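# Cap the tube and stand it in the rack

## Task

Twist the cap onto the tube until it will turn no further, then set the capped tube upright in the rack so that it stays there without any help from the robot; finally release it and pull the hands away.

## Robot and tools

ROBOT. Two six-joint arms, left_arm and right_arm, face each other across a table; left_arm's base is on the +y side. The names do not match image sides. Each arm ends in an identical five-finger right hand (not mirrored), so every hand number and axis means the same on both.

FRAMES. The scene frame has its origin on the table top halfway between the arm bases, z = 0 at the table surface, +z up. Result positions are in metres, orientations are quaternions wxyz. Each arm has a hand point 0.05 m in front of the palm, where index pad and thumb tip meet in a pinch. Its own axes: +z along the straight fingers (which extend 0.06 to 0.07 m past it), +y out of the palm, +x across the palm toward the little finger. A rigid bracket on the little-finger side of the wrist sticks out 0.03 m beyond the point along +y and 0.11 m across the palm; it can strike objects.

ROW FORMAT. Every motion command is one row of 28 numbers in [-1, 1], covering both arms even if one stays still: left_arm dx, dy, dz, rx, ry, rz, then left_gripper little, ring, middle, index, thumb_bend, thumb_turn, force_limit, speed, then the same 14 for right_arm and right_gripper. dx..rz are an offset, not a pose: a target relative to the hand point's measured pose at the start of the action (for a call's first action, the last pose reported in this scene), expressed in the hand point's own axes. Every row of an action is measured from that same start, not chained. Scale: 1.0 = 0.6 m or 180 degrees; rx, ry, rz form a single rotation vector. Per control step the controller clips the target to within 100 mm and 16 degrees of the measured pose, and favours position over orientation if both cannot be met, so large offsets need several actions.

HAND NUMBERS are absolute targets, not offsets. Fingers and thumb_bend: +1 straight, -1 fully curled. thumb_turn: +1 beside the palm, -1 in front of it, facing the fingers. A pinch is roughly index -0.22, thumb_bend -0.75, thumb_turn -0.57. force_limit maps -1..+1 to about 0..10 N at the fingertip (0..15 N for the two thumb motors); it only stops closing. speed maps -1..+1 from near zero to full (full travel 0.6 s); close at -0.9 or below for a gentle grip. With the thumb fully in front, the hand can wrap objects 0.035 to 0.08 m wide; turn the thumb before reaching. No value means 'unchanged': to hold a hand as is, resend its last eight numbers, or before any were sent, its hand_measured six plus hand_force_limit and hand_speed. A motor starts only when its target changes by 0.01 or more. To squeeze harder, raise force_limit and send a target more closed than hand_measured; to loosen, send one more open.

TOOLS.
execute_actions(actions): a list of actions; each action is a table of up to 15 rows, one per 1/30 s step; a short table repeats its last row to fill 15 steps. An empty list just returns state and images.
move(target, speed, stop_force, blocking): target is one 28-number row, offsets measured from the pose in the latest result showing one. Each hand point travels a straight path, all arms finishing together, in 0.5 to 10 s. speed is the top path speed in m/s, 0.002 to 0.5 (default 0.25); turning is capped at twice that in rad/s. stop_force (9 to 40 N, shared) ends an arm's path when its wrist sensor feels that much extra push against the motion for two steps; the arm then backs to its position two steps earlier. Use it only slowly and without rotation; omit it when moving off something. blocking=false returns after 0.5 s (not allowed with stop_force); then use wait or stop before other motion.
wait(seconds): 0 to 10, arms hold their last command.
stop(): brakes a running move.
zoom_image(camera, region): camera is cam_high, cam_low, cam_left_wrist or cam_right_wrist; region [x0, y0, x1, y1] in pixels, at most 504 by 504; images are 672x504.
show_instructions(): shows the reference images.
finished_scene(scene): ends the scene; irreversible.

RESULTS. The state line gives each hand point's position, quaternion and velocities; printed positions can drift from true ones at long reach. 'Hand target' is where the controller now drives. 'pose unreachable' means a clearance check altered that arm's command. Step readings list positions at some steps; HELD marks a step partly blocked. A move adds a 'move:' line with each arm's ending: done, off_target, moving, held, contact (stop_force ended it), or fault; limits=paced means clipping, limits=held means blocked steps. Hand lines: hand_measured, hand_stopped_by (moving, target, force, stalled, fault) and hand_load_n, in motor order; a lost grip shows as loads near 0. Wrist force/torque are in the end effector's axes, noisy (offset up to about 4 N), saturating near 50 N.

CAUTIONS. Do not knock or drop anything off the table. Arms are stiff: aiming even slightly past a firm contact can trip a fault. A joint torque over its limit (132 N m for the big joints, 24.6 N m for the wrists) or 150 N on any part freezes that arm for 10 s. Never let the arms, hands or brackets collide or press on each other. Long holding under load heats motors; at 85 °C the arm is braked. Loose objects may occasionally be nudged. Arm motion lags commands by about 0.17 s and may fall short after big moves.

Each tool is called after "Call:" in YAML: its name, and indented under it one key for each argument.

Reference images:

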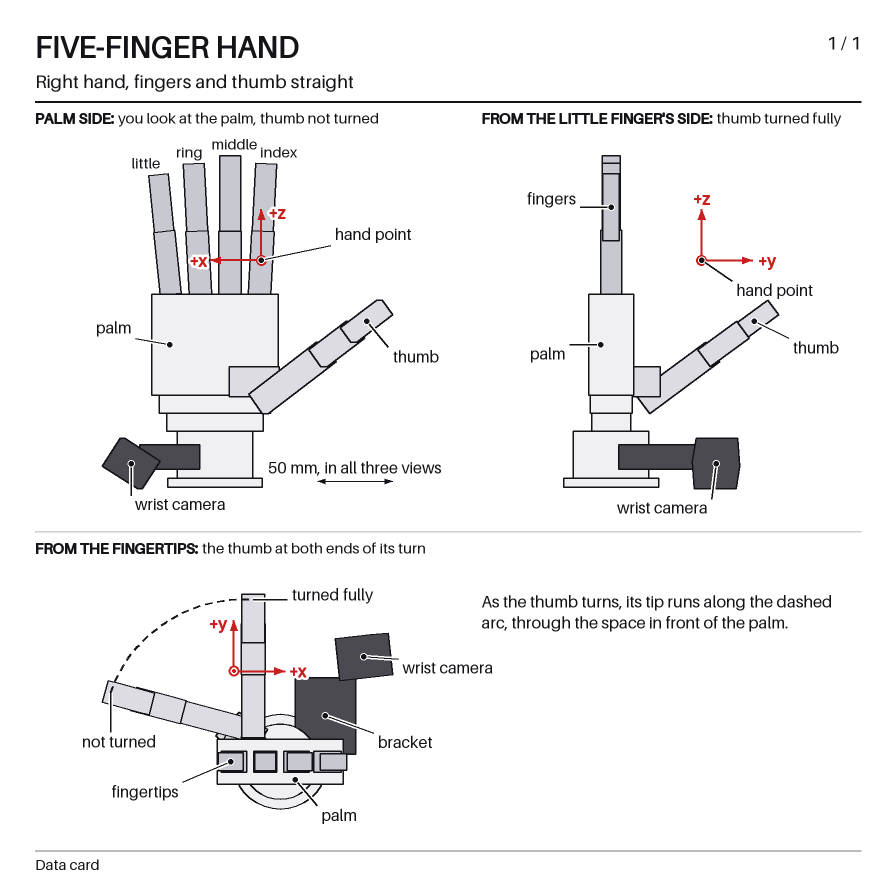

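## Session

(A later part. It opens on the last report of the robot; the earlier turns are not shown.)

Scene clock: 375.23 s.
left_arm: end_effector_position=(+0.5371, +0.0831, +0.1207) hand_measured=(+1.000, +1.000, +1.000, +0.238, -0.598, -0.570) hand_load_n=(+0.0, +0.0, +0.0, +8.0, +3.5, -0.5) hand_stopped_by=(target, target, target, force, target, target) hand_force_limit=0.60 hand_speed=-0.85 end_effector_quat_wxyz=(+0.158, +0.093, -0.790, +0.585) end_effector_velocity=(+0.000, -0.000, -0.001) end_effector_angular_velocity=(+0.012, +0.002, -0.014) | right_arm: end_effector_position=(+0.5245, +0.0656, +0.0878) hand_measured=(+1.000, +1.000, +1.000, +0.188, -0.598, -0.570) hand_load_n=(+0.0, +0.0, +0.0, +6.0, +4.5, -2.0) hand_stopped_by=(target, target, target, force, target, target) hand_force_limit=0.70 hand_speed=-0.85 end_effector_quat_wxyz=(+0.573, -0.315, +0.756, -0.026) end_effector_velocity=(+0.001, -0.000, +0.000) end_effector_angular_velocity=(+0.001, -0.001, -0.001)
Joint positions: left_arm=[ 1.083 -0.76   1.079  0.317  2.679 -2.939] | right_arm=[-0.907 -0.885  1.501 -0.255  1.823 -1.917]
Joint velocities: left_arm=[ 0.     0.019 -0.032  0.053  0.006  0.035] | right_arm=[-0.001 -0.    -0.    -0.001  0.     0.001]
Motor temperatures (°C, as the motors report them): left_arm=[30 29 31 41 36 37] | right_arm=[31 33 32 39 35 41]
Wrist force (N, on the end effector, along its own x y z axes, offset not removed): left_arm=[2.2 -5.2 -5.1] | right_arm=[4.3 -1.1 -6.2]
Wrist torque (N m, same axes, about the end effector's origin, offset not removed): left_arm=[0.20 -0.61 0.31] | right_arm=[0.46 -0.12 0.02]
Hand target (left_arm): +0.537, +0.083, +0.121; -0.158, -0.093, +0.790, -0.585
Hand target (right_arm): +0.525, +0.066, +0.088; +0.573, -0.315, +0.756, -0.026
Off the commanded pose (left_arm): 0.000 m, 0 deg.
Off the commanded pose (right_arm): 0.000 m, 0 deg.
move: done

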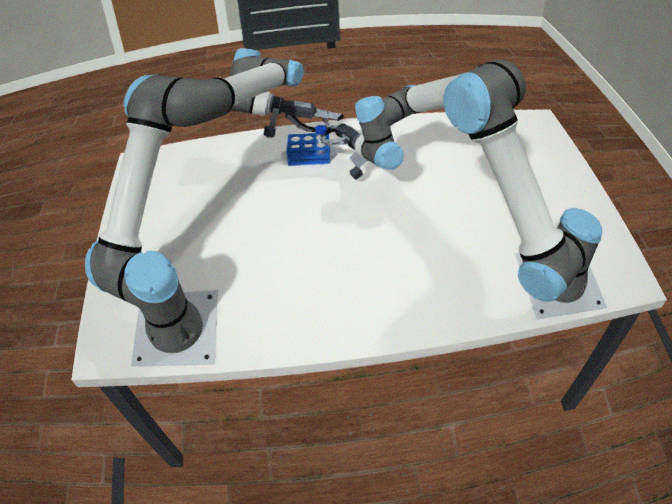

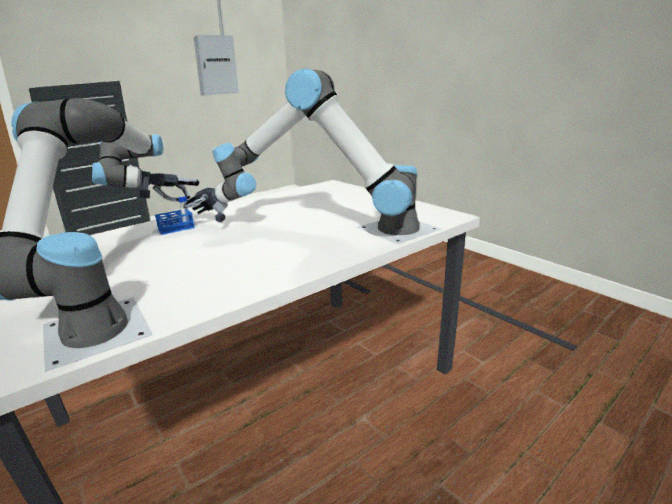

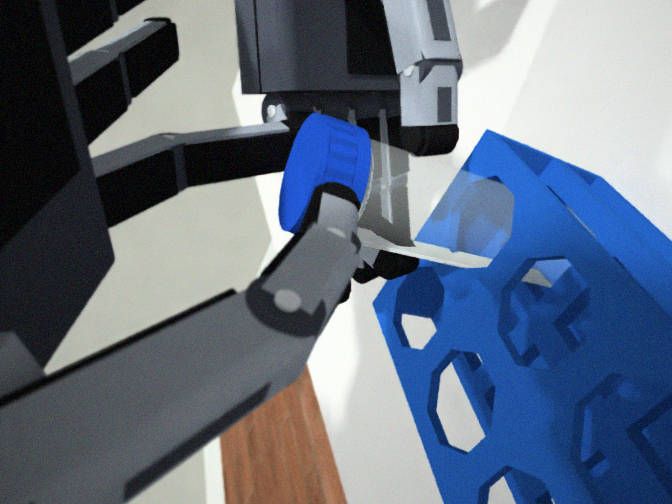

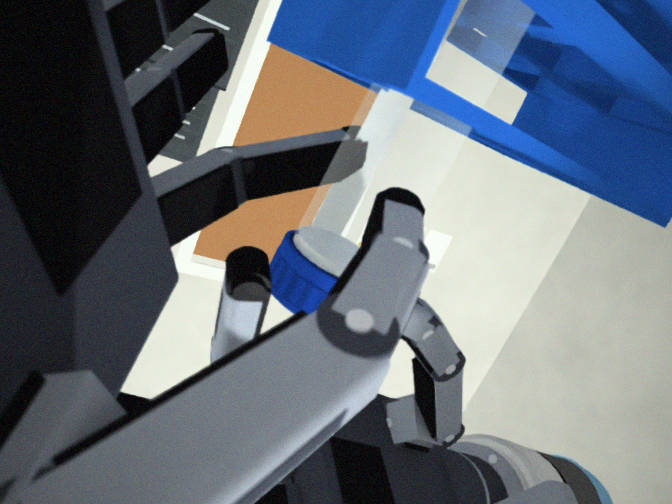

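Call:
move:
  target: [-0.001,0.001,-0.0039,0,0,0,1,1,1,0.5,-0.6,-0.57,0.6,1,0,0,0,0,0,0,1,1,1,-0.3,-0.6,-0.57,0.7,-0.85]
  speed: 0.01

Call:
move:
  target: [0.0246,0.0057,0.0138,0.12,-0.296,-0.092,1,1,1,0.5,-0.6,-0.57,0.6,1,0,0,0,0,0,0,1,1,1,-0.3,-0.6,-0.57,0.7,-0.85]
  speed: 0.35

Call:
move:
  target: [0.0007,-0.0016,0.0062,0,0,0,1,1,1,-0.3,-0.6,-0.57,0.6,-0.85,0,0,0,0,0,0,1,1,1,-0.3,-0.6,-0.57,0.7,-0.85]
  speed: 0.02

Call:
move:
  target: [-0.019,-0.0098,0.0095,-0.12,0.296,0.092,1,1,1,-0.3,-0.6,-0.57,0.6,-0.85,0,0,0,0,0,0,1,1,1,-0.3,-0.6,-0.57,0.7,-0.85]
  speed: 0.25

Call:
move:
  target: [-0.001,0.001,-0.0039,0,0,0,1,1,1,0.5,-0.6,-0.57,0.6,1,0,0,0,0,0,0,1,1,1,-0.3,-0.6,-0.57,0.7,-0.85]
  speed: 0.01

Call:
move:
  target: [0.0246,0.0057,0.0138,0.12,-0.296,-0.092,1,1,1,0.5,-0.6,-0.57,0.6,1,0,0,0,0,0,0,1,1,1,-0.3,-0.6,-0.57,0.7,-0.85]
  speed: 0.35

Call:
move:
  target: [0.0007,-0.0016,0.0062,0,0,0,1,1,1,-0.3,-0.6,-0.57,0.6,-0.85,0,0,0,0,0,0,1,1,1,-0.3,-0.6,-0.57,0.7,-0.85]
  speed: 0.02

Call:
move:
  target: [-0.019,-0.0098,0.0095,-0.12,0.296,0.092,1,1,1,-0.3,-0.6,-0.57,0.6,-0.85,0,0,0,0,0,0,1,1,1,-0.3,-0.6,-0.57,0.7,-0.85]
  speed: 0.25

Scene clock: 391.67 s.
left_arm: end_effector_position=(+0.5377, +0.0854, +0.1206) hand_measured=(+1.000, +1.000, +1.000, +0.500, -0.600, -0.570) hand_load_n=(+0.0, +0.0, +0.0, +0.0, +0.0, +0.0) hand_stopped_by=(target, target, target, target, target, target) hand_force_limit=0.60 hand_speed=1.00 end_effector_quat_wxyz=(+0.158, +0.093, -0.790, +0.585) end_effector_velocity=(+0.001, +0.001, -0.000) end_effector_angular_velocity=(-0.001, -0.001, +0.001) | right_arm: end_effector_position=(+0.5246, +0.0655, +0.0878) hand_measured=(+1.000, +1.000, +1.000, +0.188, -0.598, -0.570) hand_load_n=(+0.0, +0.0, +0.0, +7.5, +4.5, -0.5) hand_stopped_by=(target, target, target, force, target, target) hand_force_limit=0.70 hand_speed=-0.85 end_effector_quat_wxyz=(+0.573, -0.315, +0.756, -0.026) end_effector_velocity=(+0.000, -0.000, +0.000) end_effector_angular_velocity=(+0.001, -0.000, -0.001)
Joint positions: left_arm=[ 1.087 -0.759  1.078  0.322  2.682 -2.933] | right_arm=[-0.907 -0.885  1.501 -0.255  1.823 -1.917]
Joint velocities: left_arm=[ 0.002 -0.     0.001 -0.002  0.001  0.001] | right_arm=[-0.    -0.     0.    -0.001 -0.     0.001]
Motor temperatures (°C, as the motors report them): left_arm=[30 29 31 41 36 37] | right_arm=[31 33 32 39 35 41]
Wrist force (N, on the end effector, along its own x y z axes, offset not removed): left_arm=[2.7 2.1 0.4] | right_arm=[1.1 1.0 -0.2]
Wrist torque (N m, same axes, about the end effector's origin, offset not removed): left_arm=[0.35 -0.66 0.33] | right_arm=[0.30 -0.05 -0.07]
Hand target (left_arm): +0.538, +0.085, +0.121; -0.158, -0.093, +0.790, -0.585
Hand target (right_arm): +0.525, +0.066, +0.088; +0.573, -0.315, +0.756, -0.026
Off the commanded pose (left_arm): 0.000 m, 0 deg.
Off the commanded pose (right_arm): 0.000 m, 0 deg.
move: done

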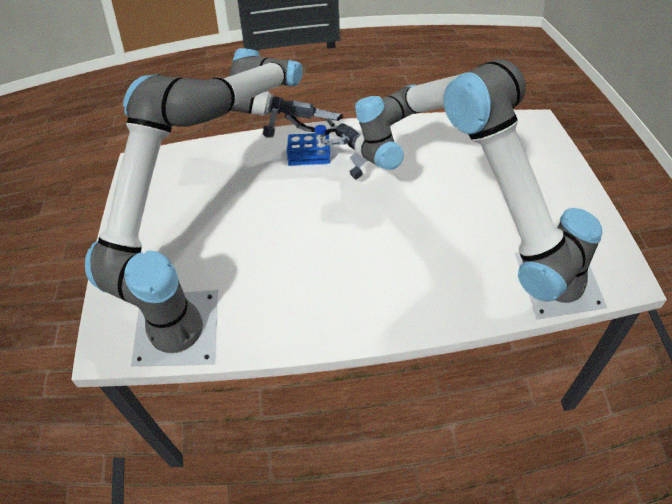

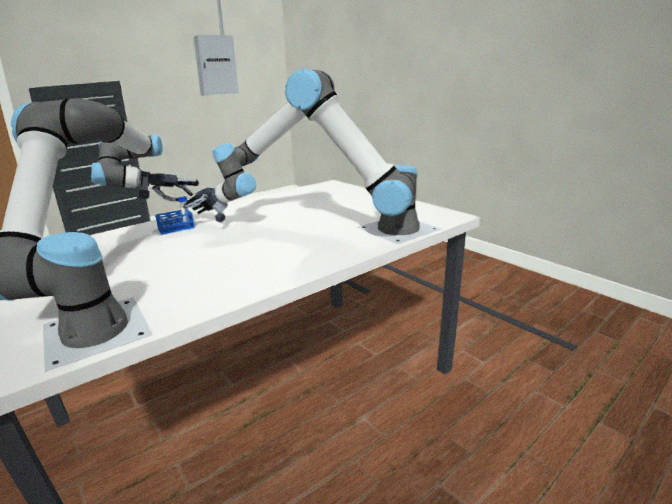

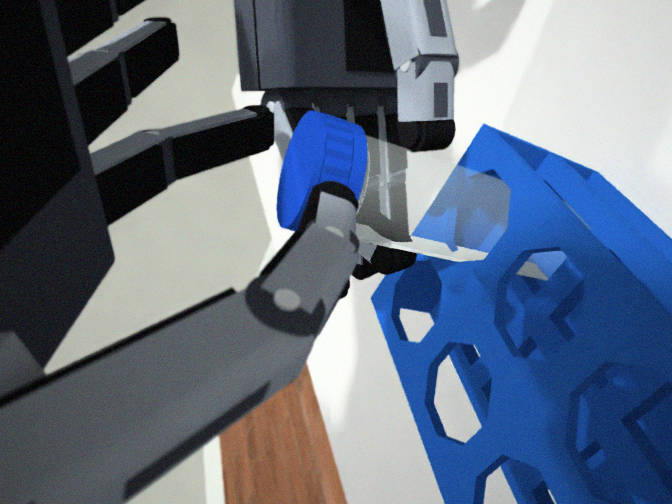

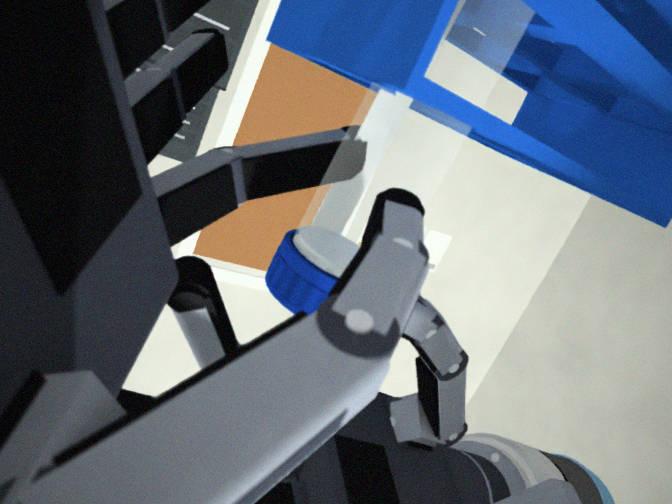

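Scene clock: 393.77 s.
left_arm: end_effector_position=(+0.5216, +0.0794, +0.1205) hand_measured=(+1.000, +1.000, +1.000, +0.500, -0.600, -0.570) hand_load_n=(+0.0, +0.0, +0.0, +0.0, +0.0, +0.0) hand_stopped_by=(target, target, target, target, target, target) hand_force_limit=0.60 hand_speed=1.00 end_effector_quat_wxyz=(-0.150, +0.478, -0.637, +0.586) end_effector_velocity=(+0.000, +0.000, -0.001) end_effector_angular_velocity=(+0.003, +0.001, +0.011) | right_arm: end_effector_position=(+0.5246, +0.0655, +0.0878) hand_measured=(+1.000, +1.000, +1.000, +0.188, -0.598, -0.570) hand_load_n=(+0.0, +0.0, +0.0, +7.5, +4.5, -0.5) hand_stopped_by=(target, target, target, force, target, target) hand_force_limit=0.70 hand_speed=-0.85 end_effector_quat_wxyz=(+0.573, -0.315, +0.756, -0.026) end_effector_velocity=(-0.000, +0.000, -0.000) end_effector_angular_velocity=(+0.000, +0.000, +0.000)
Joint positions: left_arm=[ 0.688 -1.192  1.754 -0.283  1.334 -3.602] | right_arm=[-0.907 -0.885  1.501 -0.255  1.823 -1.917]
Joint velocities: left_arm=[-0.005  0.002 -0.002  0.004 -0.016 -0.004] | right_arm=[ 0.001  0.    -0.    -0.     0.     0.001]
Motor temperatures (°C, as the motors report them): left_arm=[30 29 31 41 36 37] | right_arm=[31 33 32 39 35 41]
Wrist force (N, on the end effector, along its own x y z axes, offset not removed): left_arm=[1.9 0.5 0.4] | right_arm=[-0.8 0.3 1.0]
Wrist torque (N m, same axes, about the end effector's origin, offset not removed): left_arm=[0.11 -0.50 0.16] | right_arm=[0.12 0.25 -0.08]
Hand target (left_arm): +0.522, +0.079, +0.120; +0.150, -0.478, +0.637, -0.586
Hand target (right_arm): +0.525, +0.066, +0.088; +0.573, -0.315, +0.756, -0.026
Off the commanded pose (left_arm): 0.000 m, 0 deg.
Off the commanded pose (right_arm): 0.000 m, 0 deg.
move: done

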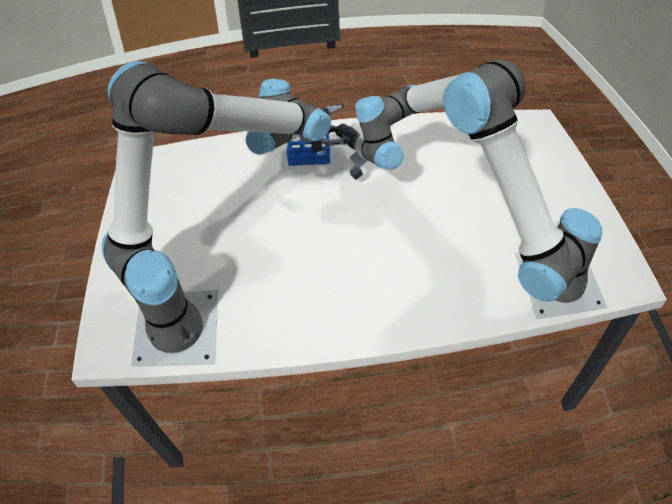

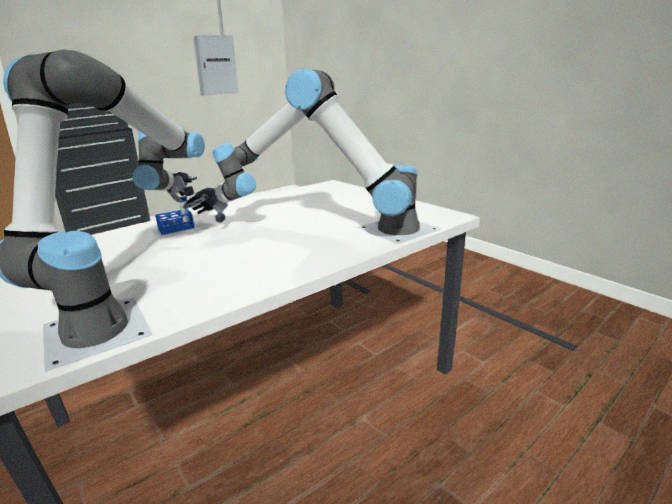

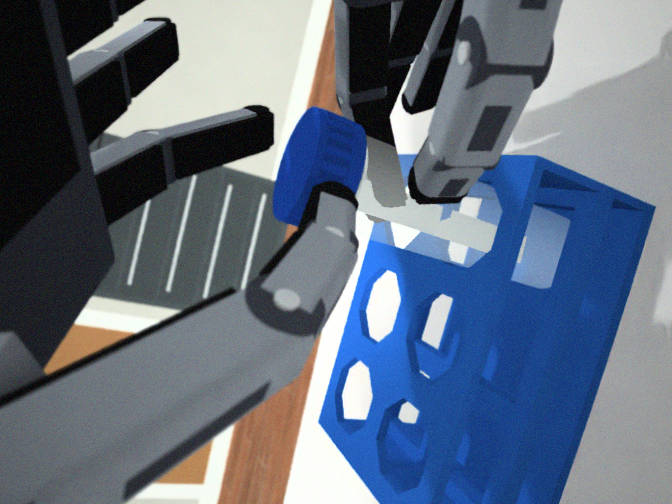

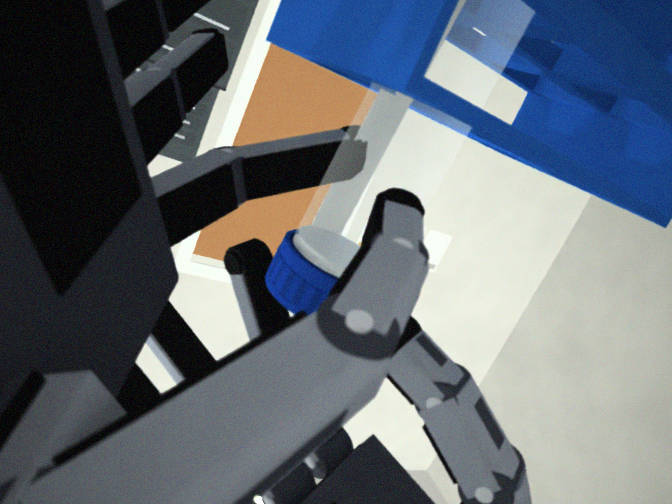

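Scene clock: 395.07 s.
left_arm: end_effector_position=(+0.5246, +0.0770, +0.1206) hand_measured=(+1.000, +1.000, +1.000, +0.246, -0.598, -0.570) hand_load_n=(+0.0, +0.0, +0.0, +8.0, +3.0, +0.0) hand_stopped_by=(target, target, target, force, target, target) hand_force_limit=0.60 hand_speed=-0.85 end_effector_quat_wxyz=(-0.150, +0.478, -0.637, +0.586) end_effector_velocity=(-0.000, +0.000, +0.000) end_effector_angular_velocity=(+0.000, +0.000, -0.000) | right_arm: end_effector_position=(+0.5246, +0.0655, +0.0878) hand_measured=(+1.000, +1.000, +1.000, +0.188, -0.598, -0.570) hand_load_n=(+0.0, +0.0, +0.0, +6.0, +5.5, -1.0) hand_stopped_by=(target, target, target, force, target, target) hand_force_limit=0.70 hand_speed=-0.85 end_effector_quat_wxyz=(+0.573, -0.315, +0.756, -0.026) end_effector_velocity=(+0.000, +0.000, +0.000) end_effector_angular_velocity=(+0.001, -0.000, -0.000)
Joint positions: left_arm=[ 0.69  -1.184  1.742 -0.279  1.336 -3.602] | right_arm=[-0.907 -0.885  1.501 -0.255  1.823 -1.917]
Joint velocities: left_arm=[-0.    -0.001  0.     0.     0.     0.   ] | right_arm=[ 0.    -0.    -0.    -0.    -0.     0.001]
Motor temperatures (°C, as the motors report them): left_arm=[30 29 31 41 36 37] | right_arm=[31 33 32 39 35 41]
Wrist force (N, on the end effector, along its own x y z axes, offset not removed): left_arm=[2.7 -3.5 1.6] | right_arm=[2.2 4.7 -1.3]
Wrist torque (N m, same axes, about the end effector's origin, offset not removed): left_arm=[0.29 -0.50 0.27] | right_arm=[0.42 -0.07 0.06]
Hand target (left_arm): +0.525, +0.077, +0.121; +0.150, -0.478, +0.637, -0.586
Hand target (right_arm): +0.525, +0.066, +0.088; +0.573, -0.315, +0.756, -0.026
Off the commanded pose (left_arm): 0.000 m, 0 deg.
Off the commanded pose (right_arm): 0.000 m, 0 deg.
move: done

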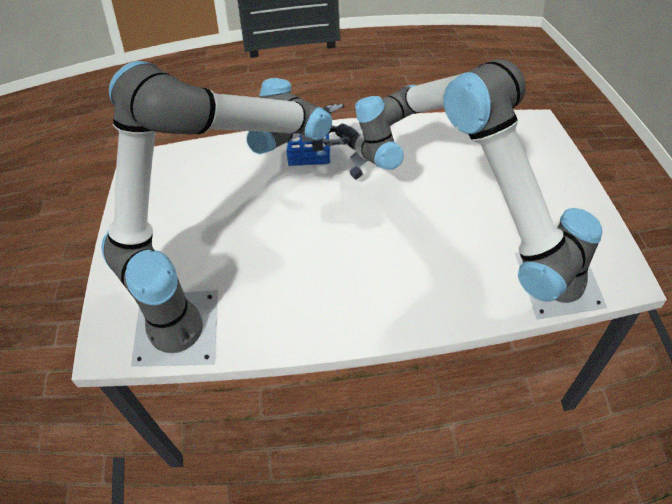

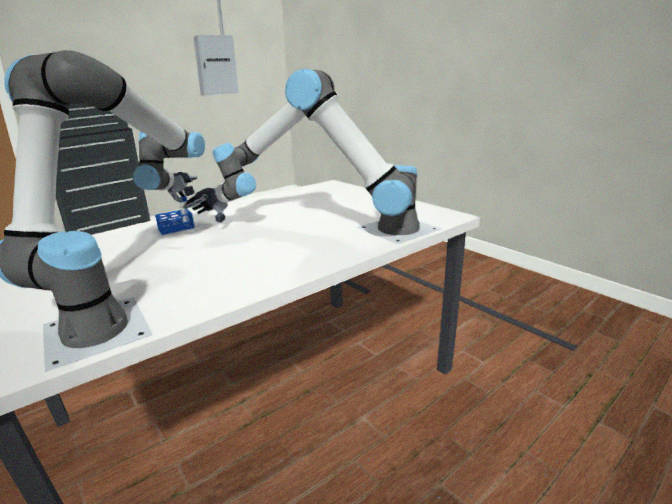

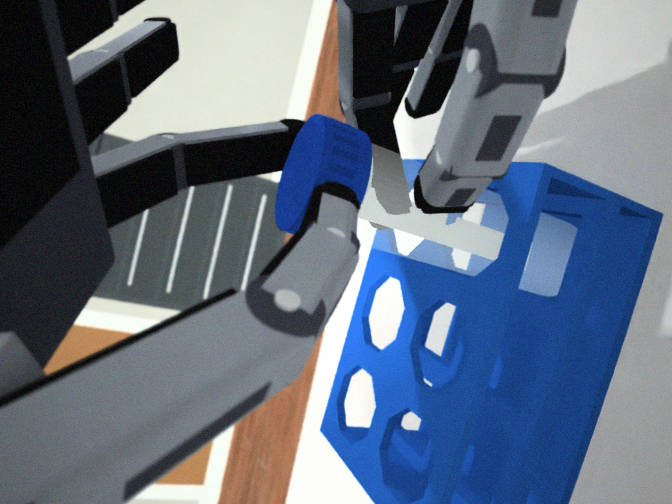

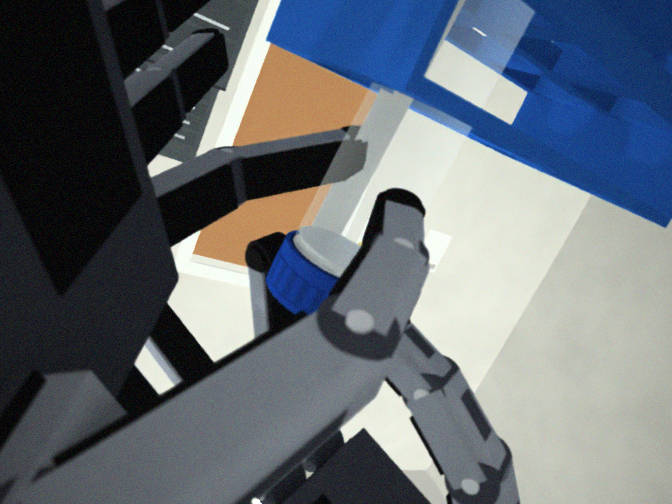

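Scene clock: 397.77 s.
left_arm: end_effector_position=(+0.5371, +0.0830, +0.1203) hand_measured=(+1.000, +1.000, +1.000, +0.246, -0.598, -0.570) hand_load_n=(+0.0, +0.0, +0.0, +5.5, +4.0, -1.0) hand_stopped_by=(target, target, target, force, target, target) hand_force_limit=0.60 hand_speed=-0.85 end_effector_quat_wxyz=(+0.158, +0.093, -0.789, +0.586) end_effector_velocity=(+0.000, -0.001, +0.001) end_effector_angular_velocity=(+0.010, -0.002, -0.015) | right_arm: end_effector_position=(+0.5246, +0.0655, +0.0878) hand_measured=(+1.000, +1.000, +1.000, +0.188, -0.598, -0.570) hand_load_n=(+0.0, +0.0, +0.0, +6.5, +4.0, -2.0) hand_stopped_by=(target, target, target, force, target, target) hand_force_limit=0.70 hand_speed=-0.85 end_effector_quat_wxyz=(+0.573, -0.315, +0.756, -0.026) end_effector_velocity=(+0.000, +0.000, +0.000) end_effector_angular_velocity=(+0.000, -0.001, +0.000)
Joint positions: left_arm=[ 1.083 -0.76   1.082  0.312  2.68  -2.941] | right_arm=[-0.907 -0.885  1.501 -0.255  1.823 -1.917]
Joint velocities: left_arm=[-0.001  0.017 -0.033  0.051  0.006  0.035] | right_arm=[ 0.    -0.    -0.    -0.001 -0.    -0.   ]
Motor temperatures (°C, as the motors report them): left_arm=[30 29 31 41 36 37] | right_arm=[31 33 32 39 35 41]
Wrist force (N, on the end effector, along its own x y z axes, offset not removed): left_arm=[1.2 -3.0 -6.6] | right_arm=[2.5 -1.6 -4.0]
Wrist torque (N m, same axes, about the end effector's origin, offset not removed): left_arm=[0.30 -0.29 0.12] | right_arm=[0.54 0.14 -0.07]
Hand target (left_arm): +0.537, +0.083, +0.120; -0.158, -0.093, +0.790, -0.585
Hand target (right_arm): +0.525, +0.066, +0.088; +0.573, -0.315, +0.756, -0.026
Off the commanded pose (left_arm): 0.000 m, 0 deg.
Off the commanded pose (right_arm): 0.000 m, 0 deg.
move: done

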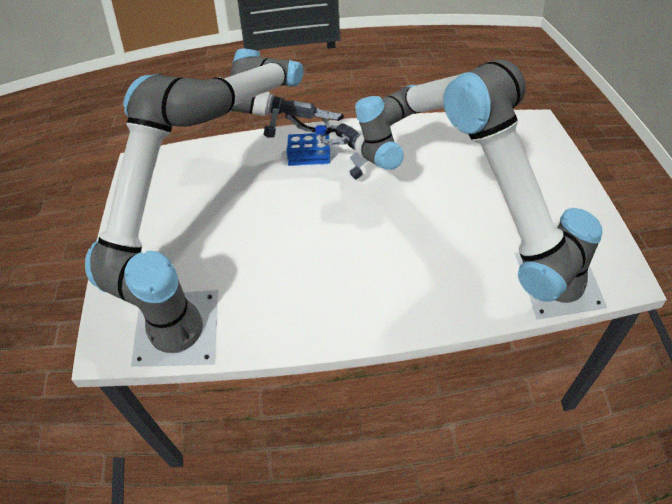

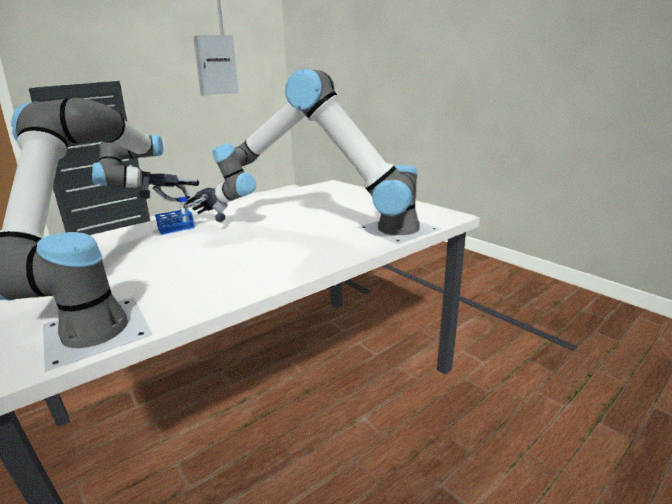

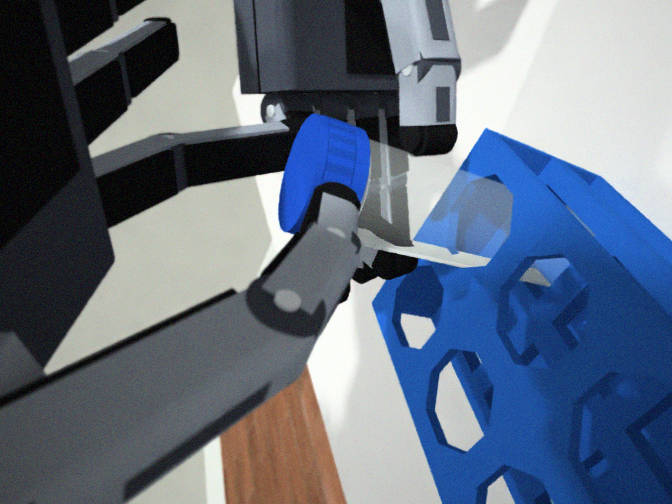

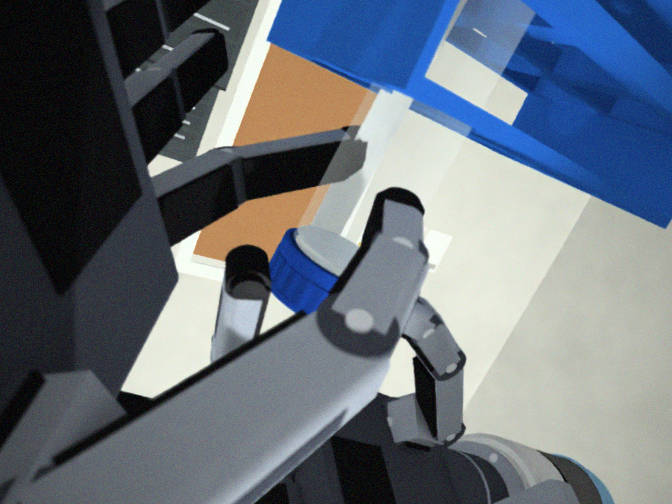

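Scene clock: 398.47 s.
left_arm: end_effector_position=(+0.5377, +0.0853, +0.1202) hand_measured=(+1.000, +1.000, +1.000, +0.500, -0.600, -0.570) hand_load_n=(+0.0, +0.0, +0.0, +0.0, +0.0, +0.0) hand_stopped_by=(target, target, target, target, target, target) hand_force_limit=0.60 hand_speed=1.00 end_effector_quat_wxyz=(+0.158, +0.093, -0.789, +0.586) end_effector_velocity=(+0.000, +0.001, -0.000) end_effector_angular_velocity=(+0.001, +0.001, +0.000) | right_arm: end_effector_position=(+0.5245, +0.0656, +0.0878) hand_measured=(+1.000, +1.000, +1.000, +0.188, -0.598, -0.570) hand_load_n=(+0.0, +0.0, +0.0, +7.5, +4.5, -1.0) hand_stopped_by=(target, target, target, force, target, target) hand_force_limit=0.70 hand_speed=-0.85 end_effector_quat_wxyz=(+0.573, -0.315, +0.756, -0.026) end_effector_velocity=(+0.001, -0.000, +0.000) end_effector_angular_velocity=(+0.001, +0.000, -0.001)
Joint positions: left_arm=[ 1.087 -0.759  1.081  0.316  2.683 -2.936] | right_arm=[-0.907 -0.885  1.501 -0.255  1.823 -1.917]
Joint velocities: left_arm=[ 0.002  0.001 -0.001  0.003  0.001  0.002] | right_arm=[-0.001 -0.    -0.     0.     0.     0.001]
Motor temperatures (°C, as the motors report them): left_arm=[30 29 31 41 36 37] | right_arm=[31 33 32 39 35 41]
Wrist force (N, on the end effector, along its own x y z axes, offset not removed): left_arm=[1.5 0.0 1.2] | right_arm=[0.4 0.7 0.7]
Wrist torque (N m, same axes, about the end effector's origin, offset not removed): left_arm=[0.00 -0.45 0.19] | right_arm=[0.12 0.03 -0.07]
Hand target (left_arm): +0.538, +0.085, +0.120; -0.158, -0.093, +0.789, -0.586
Hand target (right_arm): +0.525, +0.066, +0.088; +0.573, -0.315, +0.756, -0.026
Off the commanded pose (left_arm): 0.000 m, 0 deg.
Off the commanded pose (right_arm): 0.000 m, 0 deg.
move: done

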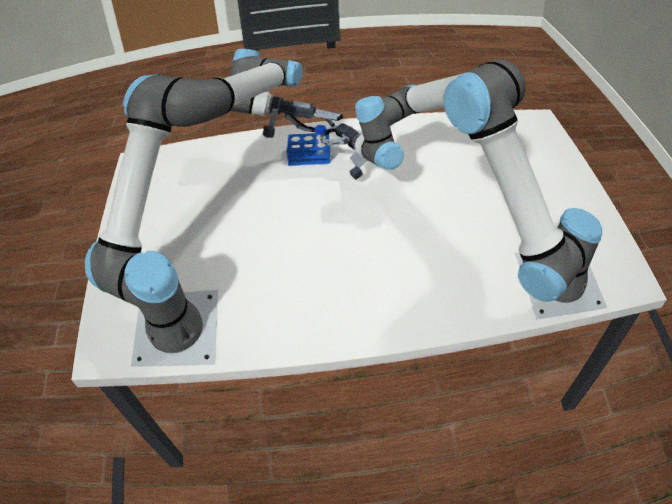

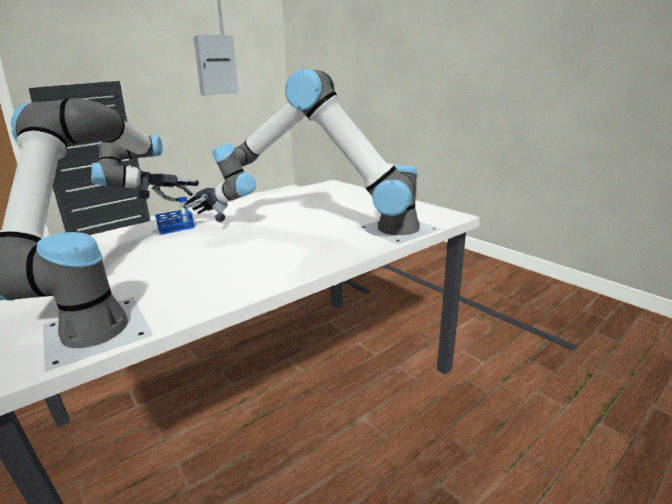

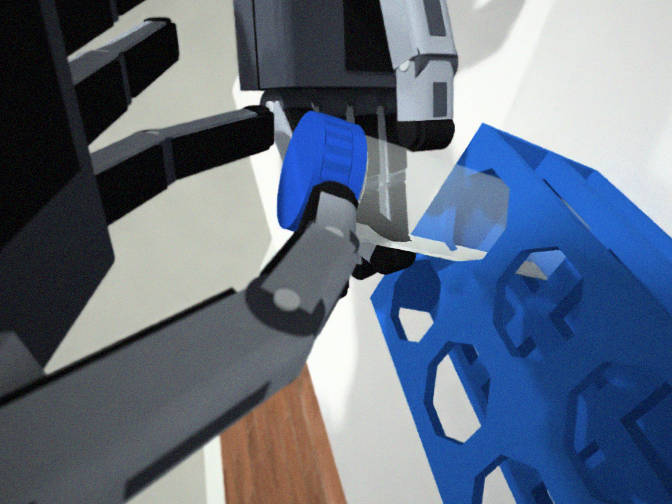

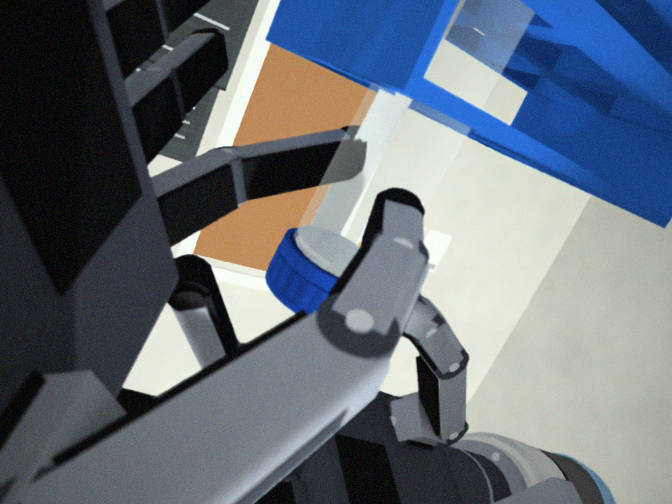

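Scene clock: 400.57 s.
left_arm: end_effector_position=(+0.5217, +0.0793, +0.1201) hand_measured=(+1.000, +1.000, +1.000, +0.500, -0.600, -0.570) hand_load_n=(+0.0, +0.0, +0.0, +0.0, +0.0, +0.0) hand_stopped_by=(target, target, target, target, target, target) hand_force_limit=0.60 hand_speed=1.00 end_effector_quat_wxyz=(-0.150, +0.478, -0.636, +0.587) end_effector_velocity=(+0.001, +0.001, -0.000) end_effector_angular_velocity=(+0.001, -0.000, +0.013) | right_arm: end_effector_position=(+0.5245, +0.0656, +0.0878) hand_measured=(+1.000, +1.000, +1.000, +0.188, -0.598, -0.570) hand_load_n=(+0.0, +0.0, +0.0, +7.5, +4.5, -1.0) hand_stopped_by=(target, target, target, force, target, target) hand_force_limit=0.70 hand_speed=-0.85 end_effector_quat_wxyz=(+0.573, -0.315, +0.756, -0.026) end_effector_velocity=(+0.001, -0.001, +0.000) end_effector_angular_velocity=(+0.000, -0.000, -0.002)
Joint positions: left_arm=[ 0.688 -1.192  1.755 -0.286  1.334 -3.603] | right_arm=[-0.907 -0.885  1.501 -0.255  1.823 -1.917]
Joint velocities: left_arm=[-0.004  0.001 -0.002  0.002 -0.016 -0.004] | right_arm=[-0.002 -0.     0.    -0.001  0.    -0.   ]
Motor temperatures (°C, as the motors report them): left_arm=[30 29 31 41 36 37] | right_arm=[31 33 32 39 35 41]
Wrist force (N, on the end effector, along its own x y z axes, offset not removed): left_arm=[1.5 0.7 1.4] | right_arm=[-0.1 1.6 0.0]
Wrist torque (N m, same axes, about the end effector's origin, offset not removed): left_arm=[0.07 -0.49 0.14] | right_arm=[0.28 0.04 -0.06]
Hand target (left_arm): +0.522, +0.079, +0.120; +0.150, -0.479, +0.636, -0.587
Hand target (right_arm): +0.525, +0.066, +0.088; +0.573, -0.315, +0.756, -0.026
Off the commanded pose (left_arm): 0.000 m, 0 deg.
Off the commanded pose (right_arm): 0.000 m, 0 deg.
move: done

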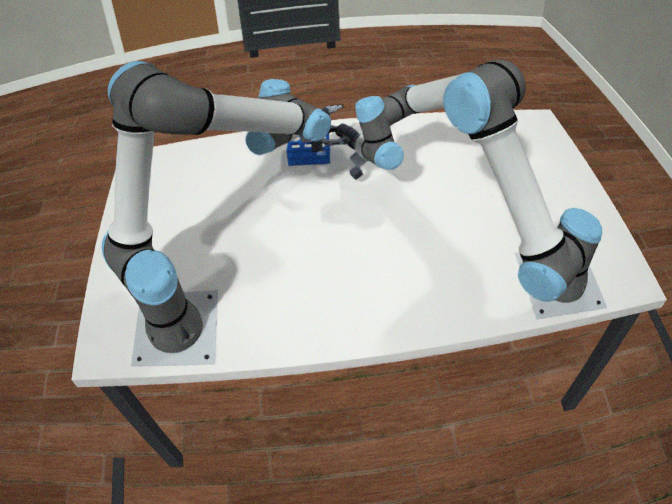

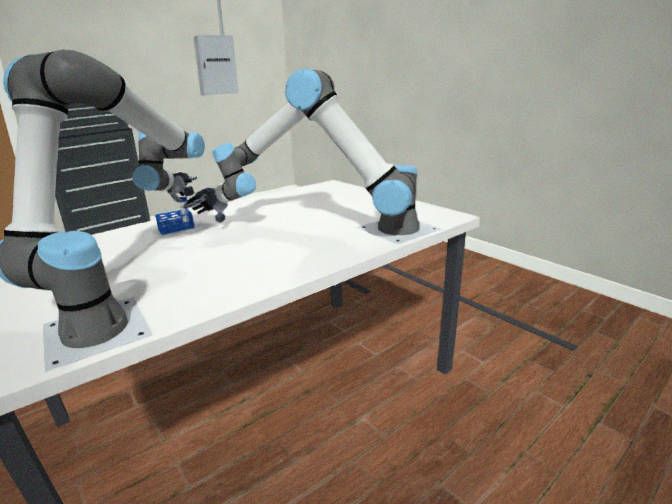

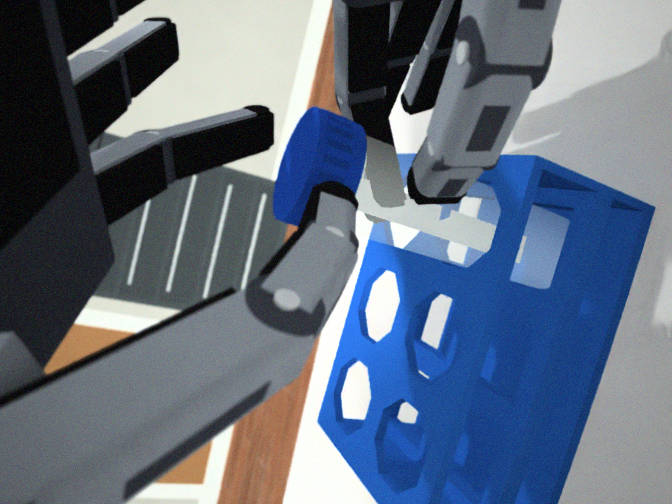

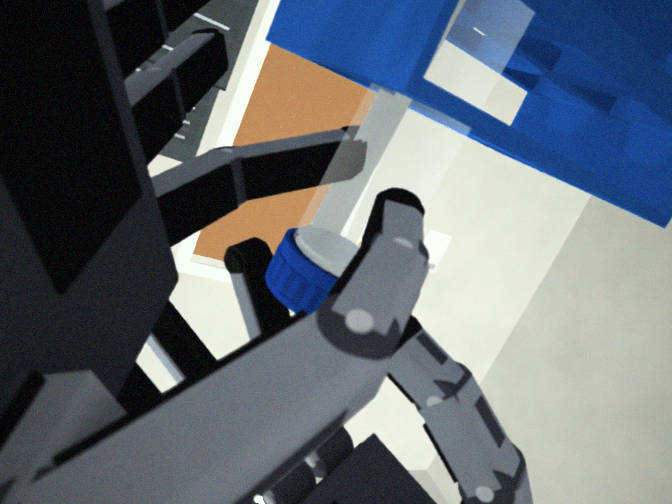

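Scene clock: 401.90 s.
left_arm: end_effector_position=(+0.5247, +0.0769, +0.1202) hand_measured=(+1.000, +1.000, +1.000, +0.238, -0.598, -0.570) hand_load_n=(+0.0, +0.0, +0.0, +10.0, +4.0, +0.0) hand_stopped_by=(target, target, target, force, target, target) hand_force_limit=0.60 hand_speed=-0.85 end_effector_quat_wxyz=(-0.150, +0.478, -0.636, +0.587) end_effector_velocity=(-0.001, -0.001, -0.000) end_effector_angular_velocity=(+0.001, +0.000, -0.002) | right_arm: end_effector_position=(+0.5245, +0.0656, +0.0878) hand_measured=(+1.000, +1.000, +1.000, +0.188, -0.596, -0.570) hand_load_n=(+0.0, +0.0, +0.0, +5.5, +6.0, -2.0) hand_stopped_by=(target, target, target, force, target, target) hand_force_limit=0.70 hand_speed=-0.85 end_effector_quat_wxyz=(+0.573, -0.315, +0.756, -0.026) end_effector_velocity=(+0.000, -0.000, +0.000) end_effector_angular_velocity=(-0.000, -0.000, -0.000)
Joint positions: left_arm=[ 0.69  -1.184  1.743 -0.282  1.336 -3.603] | right_arm=[-0.907 -0.885  1.501 -0.255  1.823 -1.917]
Joint velocities: left_arm=[-0.002  0.     0.     0.     0.    -0.   ] | right_arm=[-0.    -0.     0.    -0.    -0.    -0.001]
Motor temperatures (°C, as the motors report them): left_arm=[30 29 31 41 36 37] | right_arm=[31 33 32 39 35 41]
Wrist force (N, on the end effector, along its own x y z axes, offset not removed): left_arm=[1.1 -3.9 2.1] | right_arm=[1.6 4.4 -2.5]
Wrist torque (N m, same axes, about the end effector's origin, offset not removed): left_arm=[0.16 -0.37 0.12] | right_arm=[0.28 0.08 -0.08]
Hand target (left_arm): +0.525, +0.077, +0.120; +0.150, -0.478, +0.636, -0.587
Hand target (right_arm): +0.525, +0.066, +0.088; +0.573, -0.315, +0.756, -0.026
Off the commanded pose (left_arm): 0.000 m, 0 deg.
Off the commanded pose (right_arm): 0.000 m, 0 deg.
move: done

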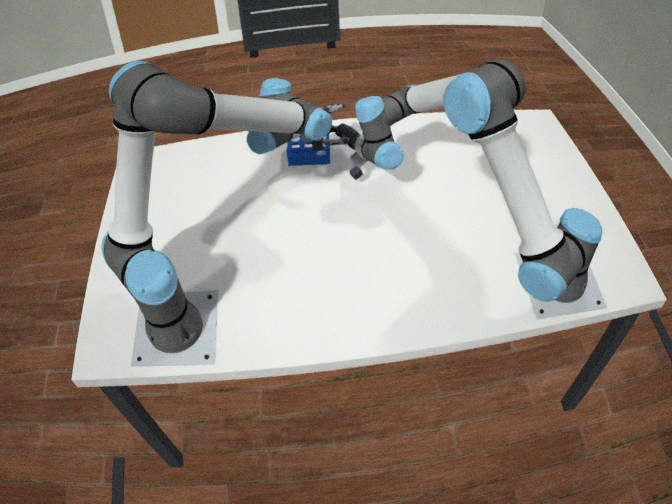

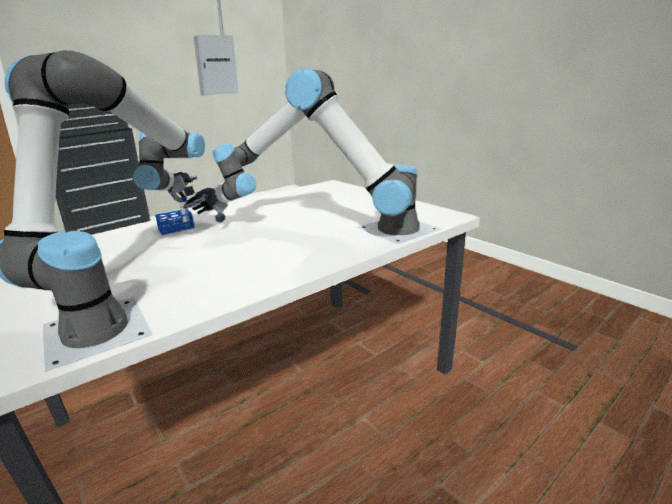

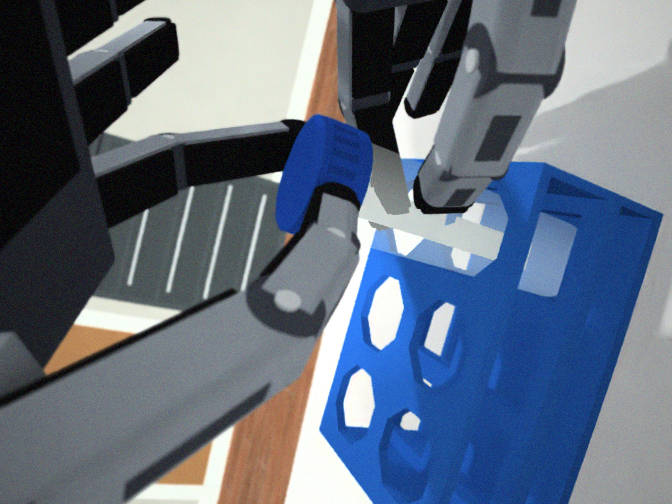

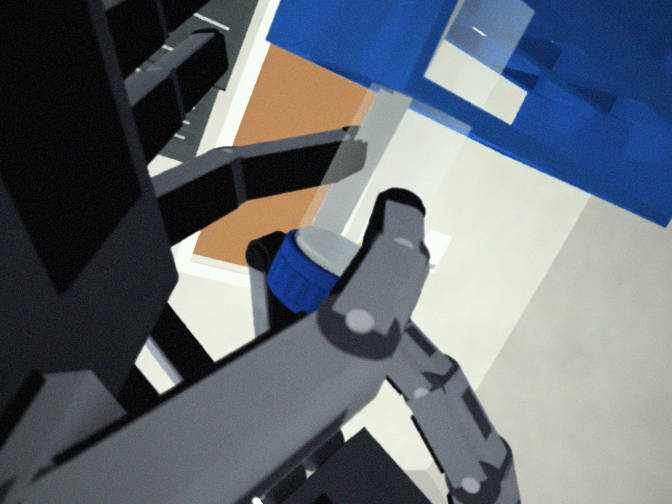

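Scene clock: 404.60 s.
left_arm: end_effector_position=(+0.5371, +0.0829, +0.1198) hand_measured=(+1.000, +1.000, +1.000, +0.238, -0.598, -0.570) hand_load_n=(+0.0, +0.0, +0.0, +7.5, +5.0, -0.5) hand_stopped_by=(target, target, target, force, target, target) hand_force_limit=0.60 hand_speed=-0.85 end_effector_quat_wxyz=(+0.158, +0.093, -0.789, +0.587) end_effector_velocity=(-0.000, -0.000, -0.001) end_effector_angular_velocity=(+0.012, +0.002, -0.014) | right_arm: end_effector_position=(+0.5245, +0.0656, +0.0878) hand_measured=(+1.000, +1.000, +1.000, +0.188, -0.598, -0.570) hand_load_n=(+0.0, +0.0, +0.0, +7.0, +4.5, -2.0) hand_stopped_by=(target, target, target, force, target, target) hand_force_limit=0.70 hand_speed=-0.85 end_effector_quat_wxyz=(+0.573, -0.315, +0.756, -0.026) end_effector_velocity=(+0.001, -0.001, -0.000) end_effector_angular_velocity=(-0.001, +0.001, -0.002)
Joint positions: left_arm=[ 1.083 -0.761  1.084  0.307  2.68  -2.944] | right_arm=[-0.907 -0.885  1.501 -0.255  1.823 -1.917]
Joint velocities: left_arm=[-0.001  0.018 -0.033  0.054  0.006  0.035] | right_arm=[-0.002  0.     0.001  0.001 -0.     0.   ]
Motor temperatures (°C, as the motors report them): left_arm=[30 29 31 41 36 37] | right_arm=[31 33 32 39 35 41]
Wrist force (N, on the end effector, along its own x y z axes, offset not removed): left_arm=[3.4 -3.2 -6.3] | right_arm=[3.3 -2.0 -3.9]
Wrist torque (N m, same axes, about the end effector's origin, offset not removed): left_arm=[0.25 -0.78 0.27] | right_arm=[0.26 0.06 -0.03]
Hand target (left_arm): +0.537, +0.083, +0.120; -0.158, -0.093, +0.789, -0.586
Hand target (right_arm): +0.525, +0.066, +0.088; +0.573, -0.315, +0.756, -0.026
Off the commanded pose (left_arm): 0.000 m, 0 deg.
Off the commanded pose (right_arm): 0.000 m, 0 deg.
move: done

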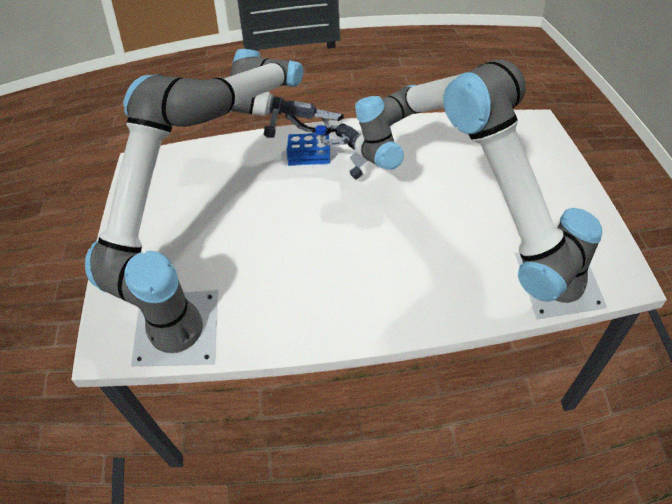

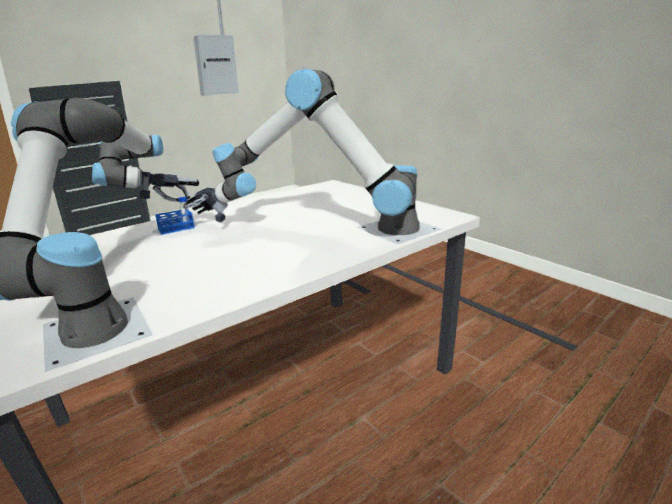

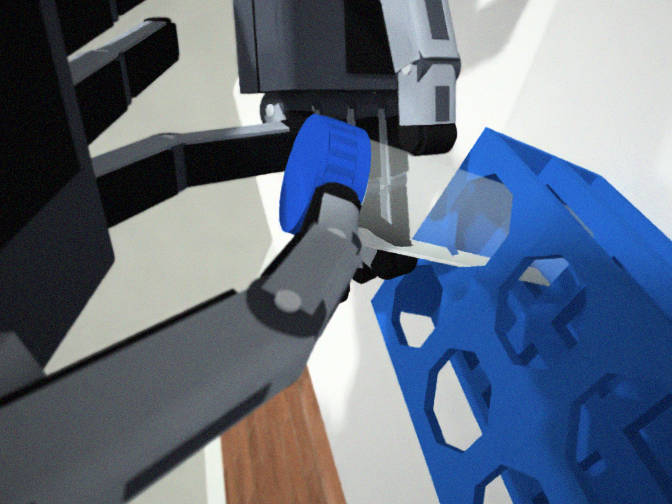

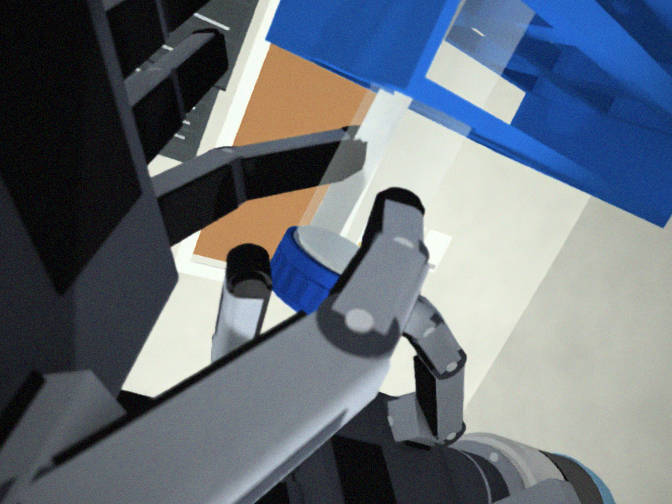

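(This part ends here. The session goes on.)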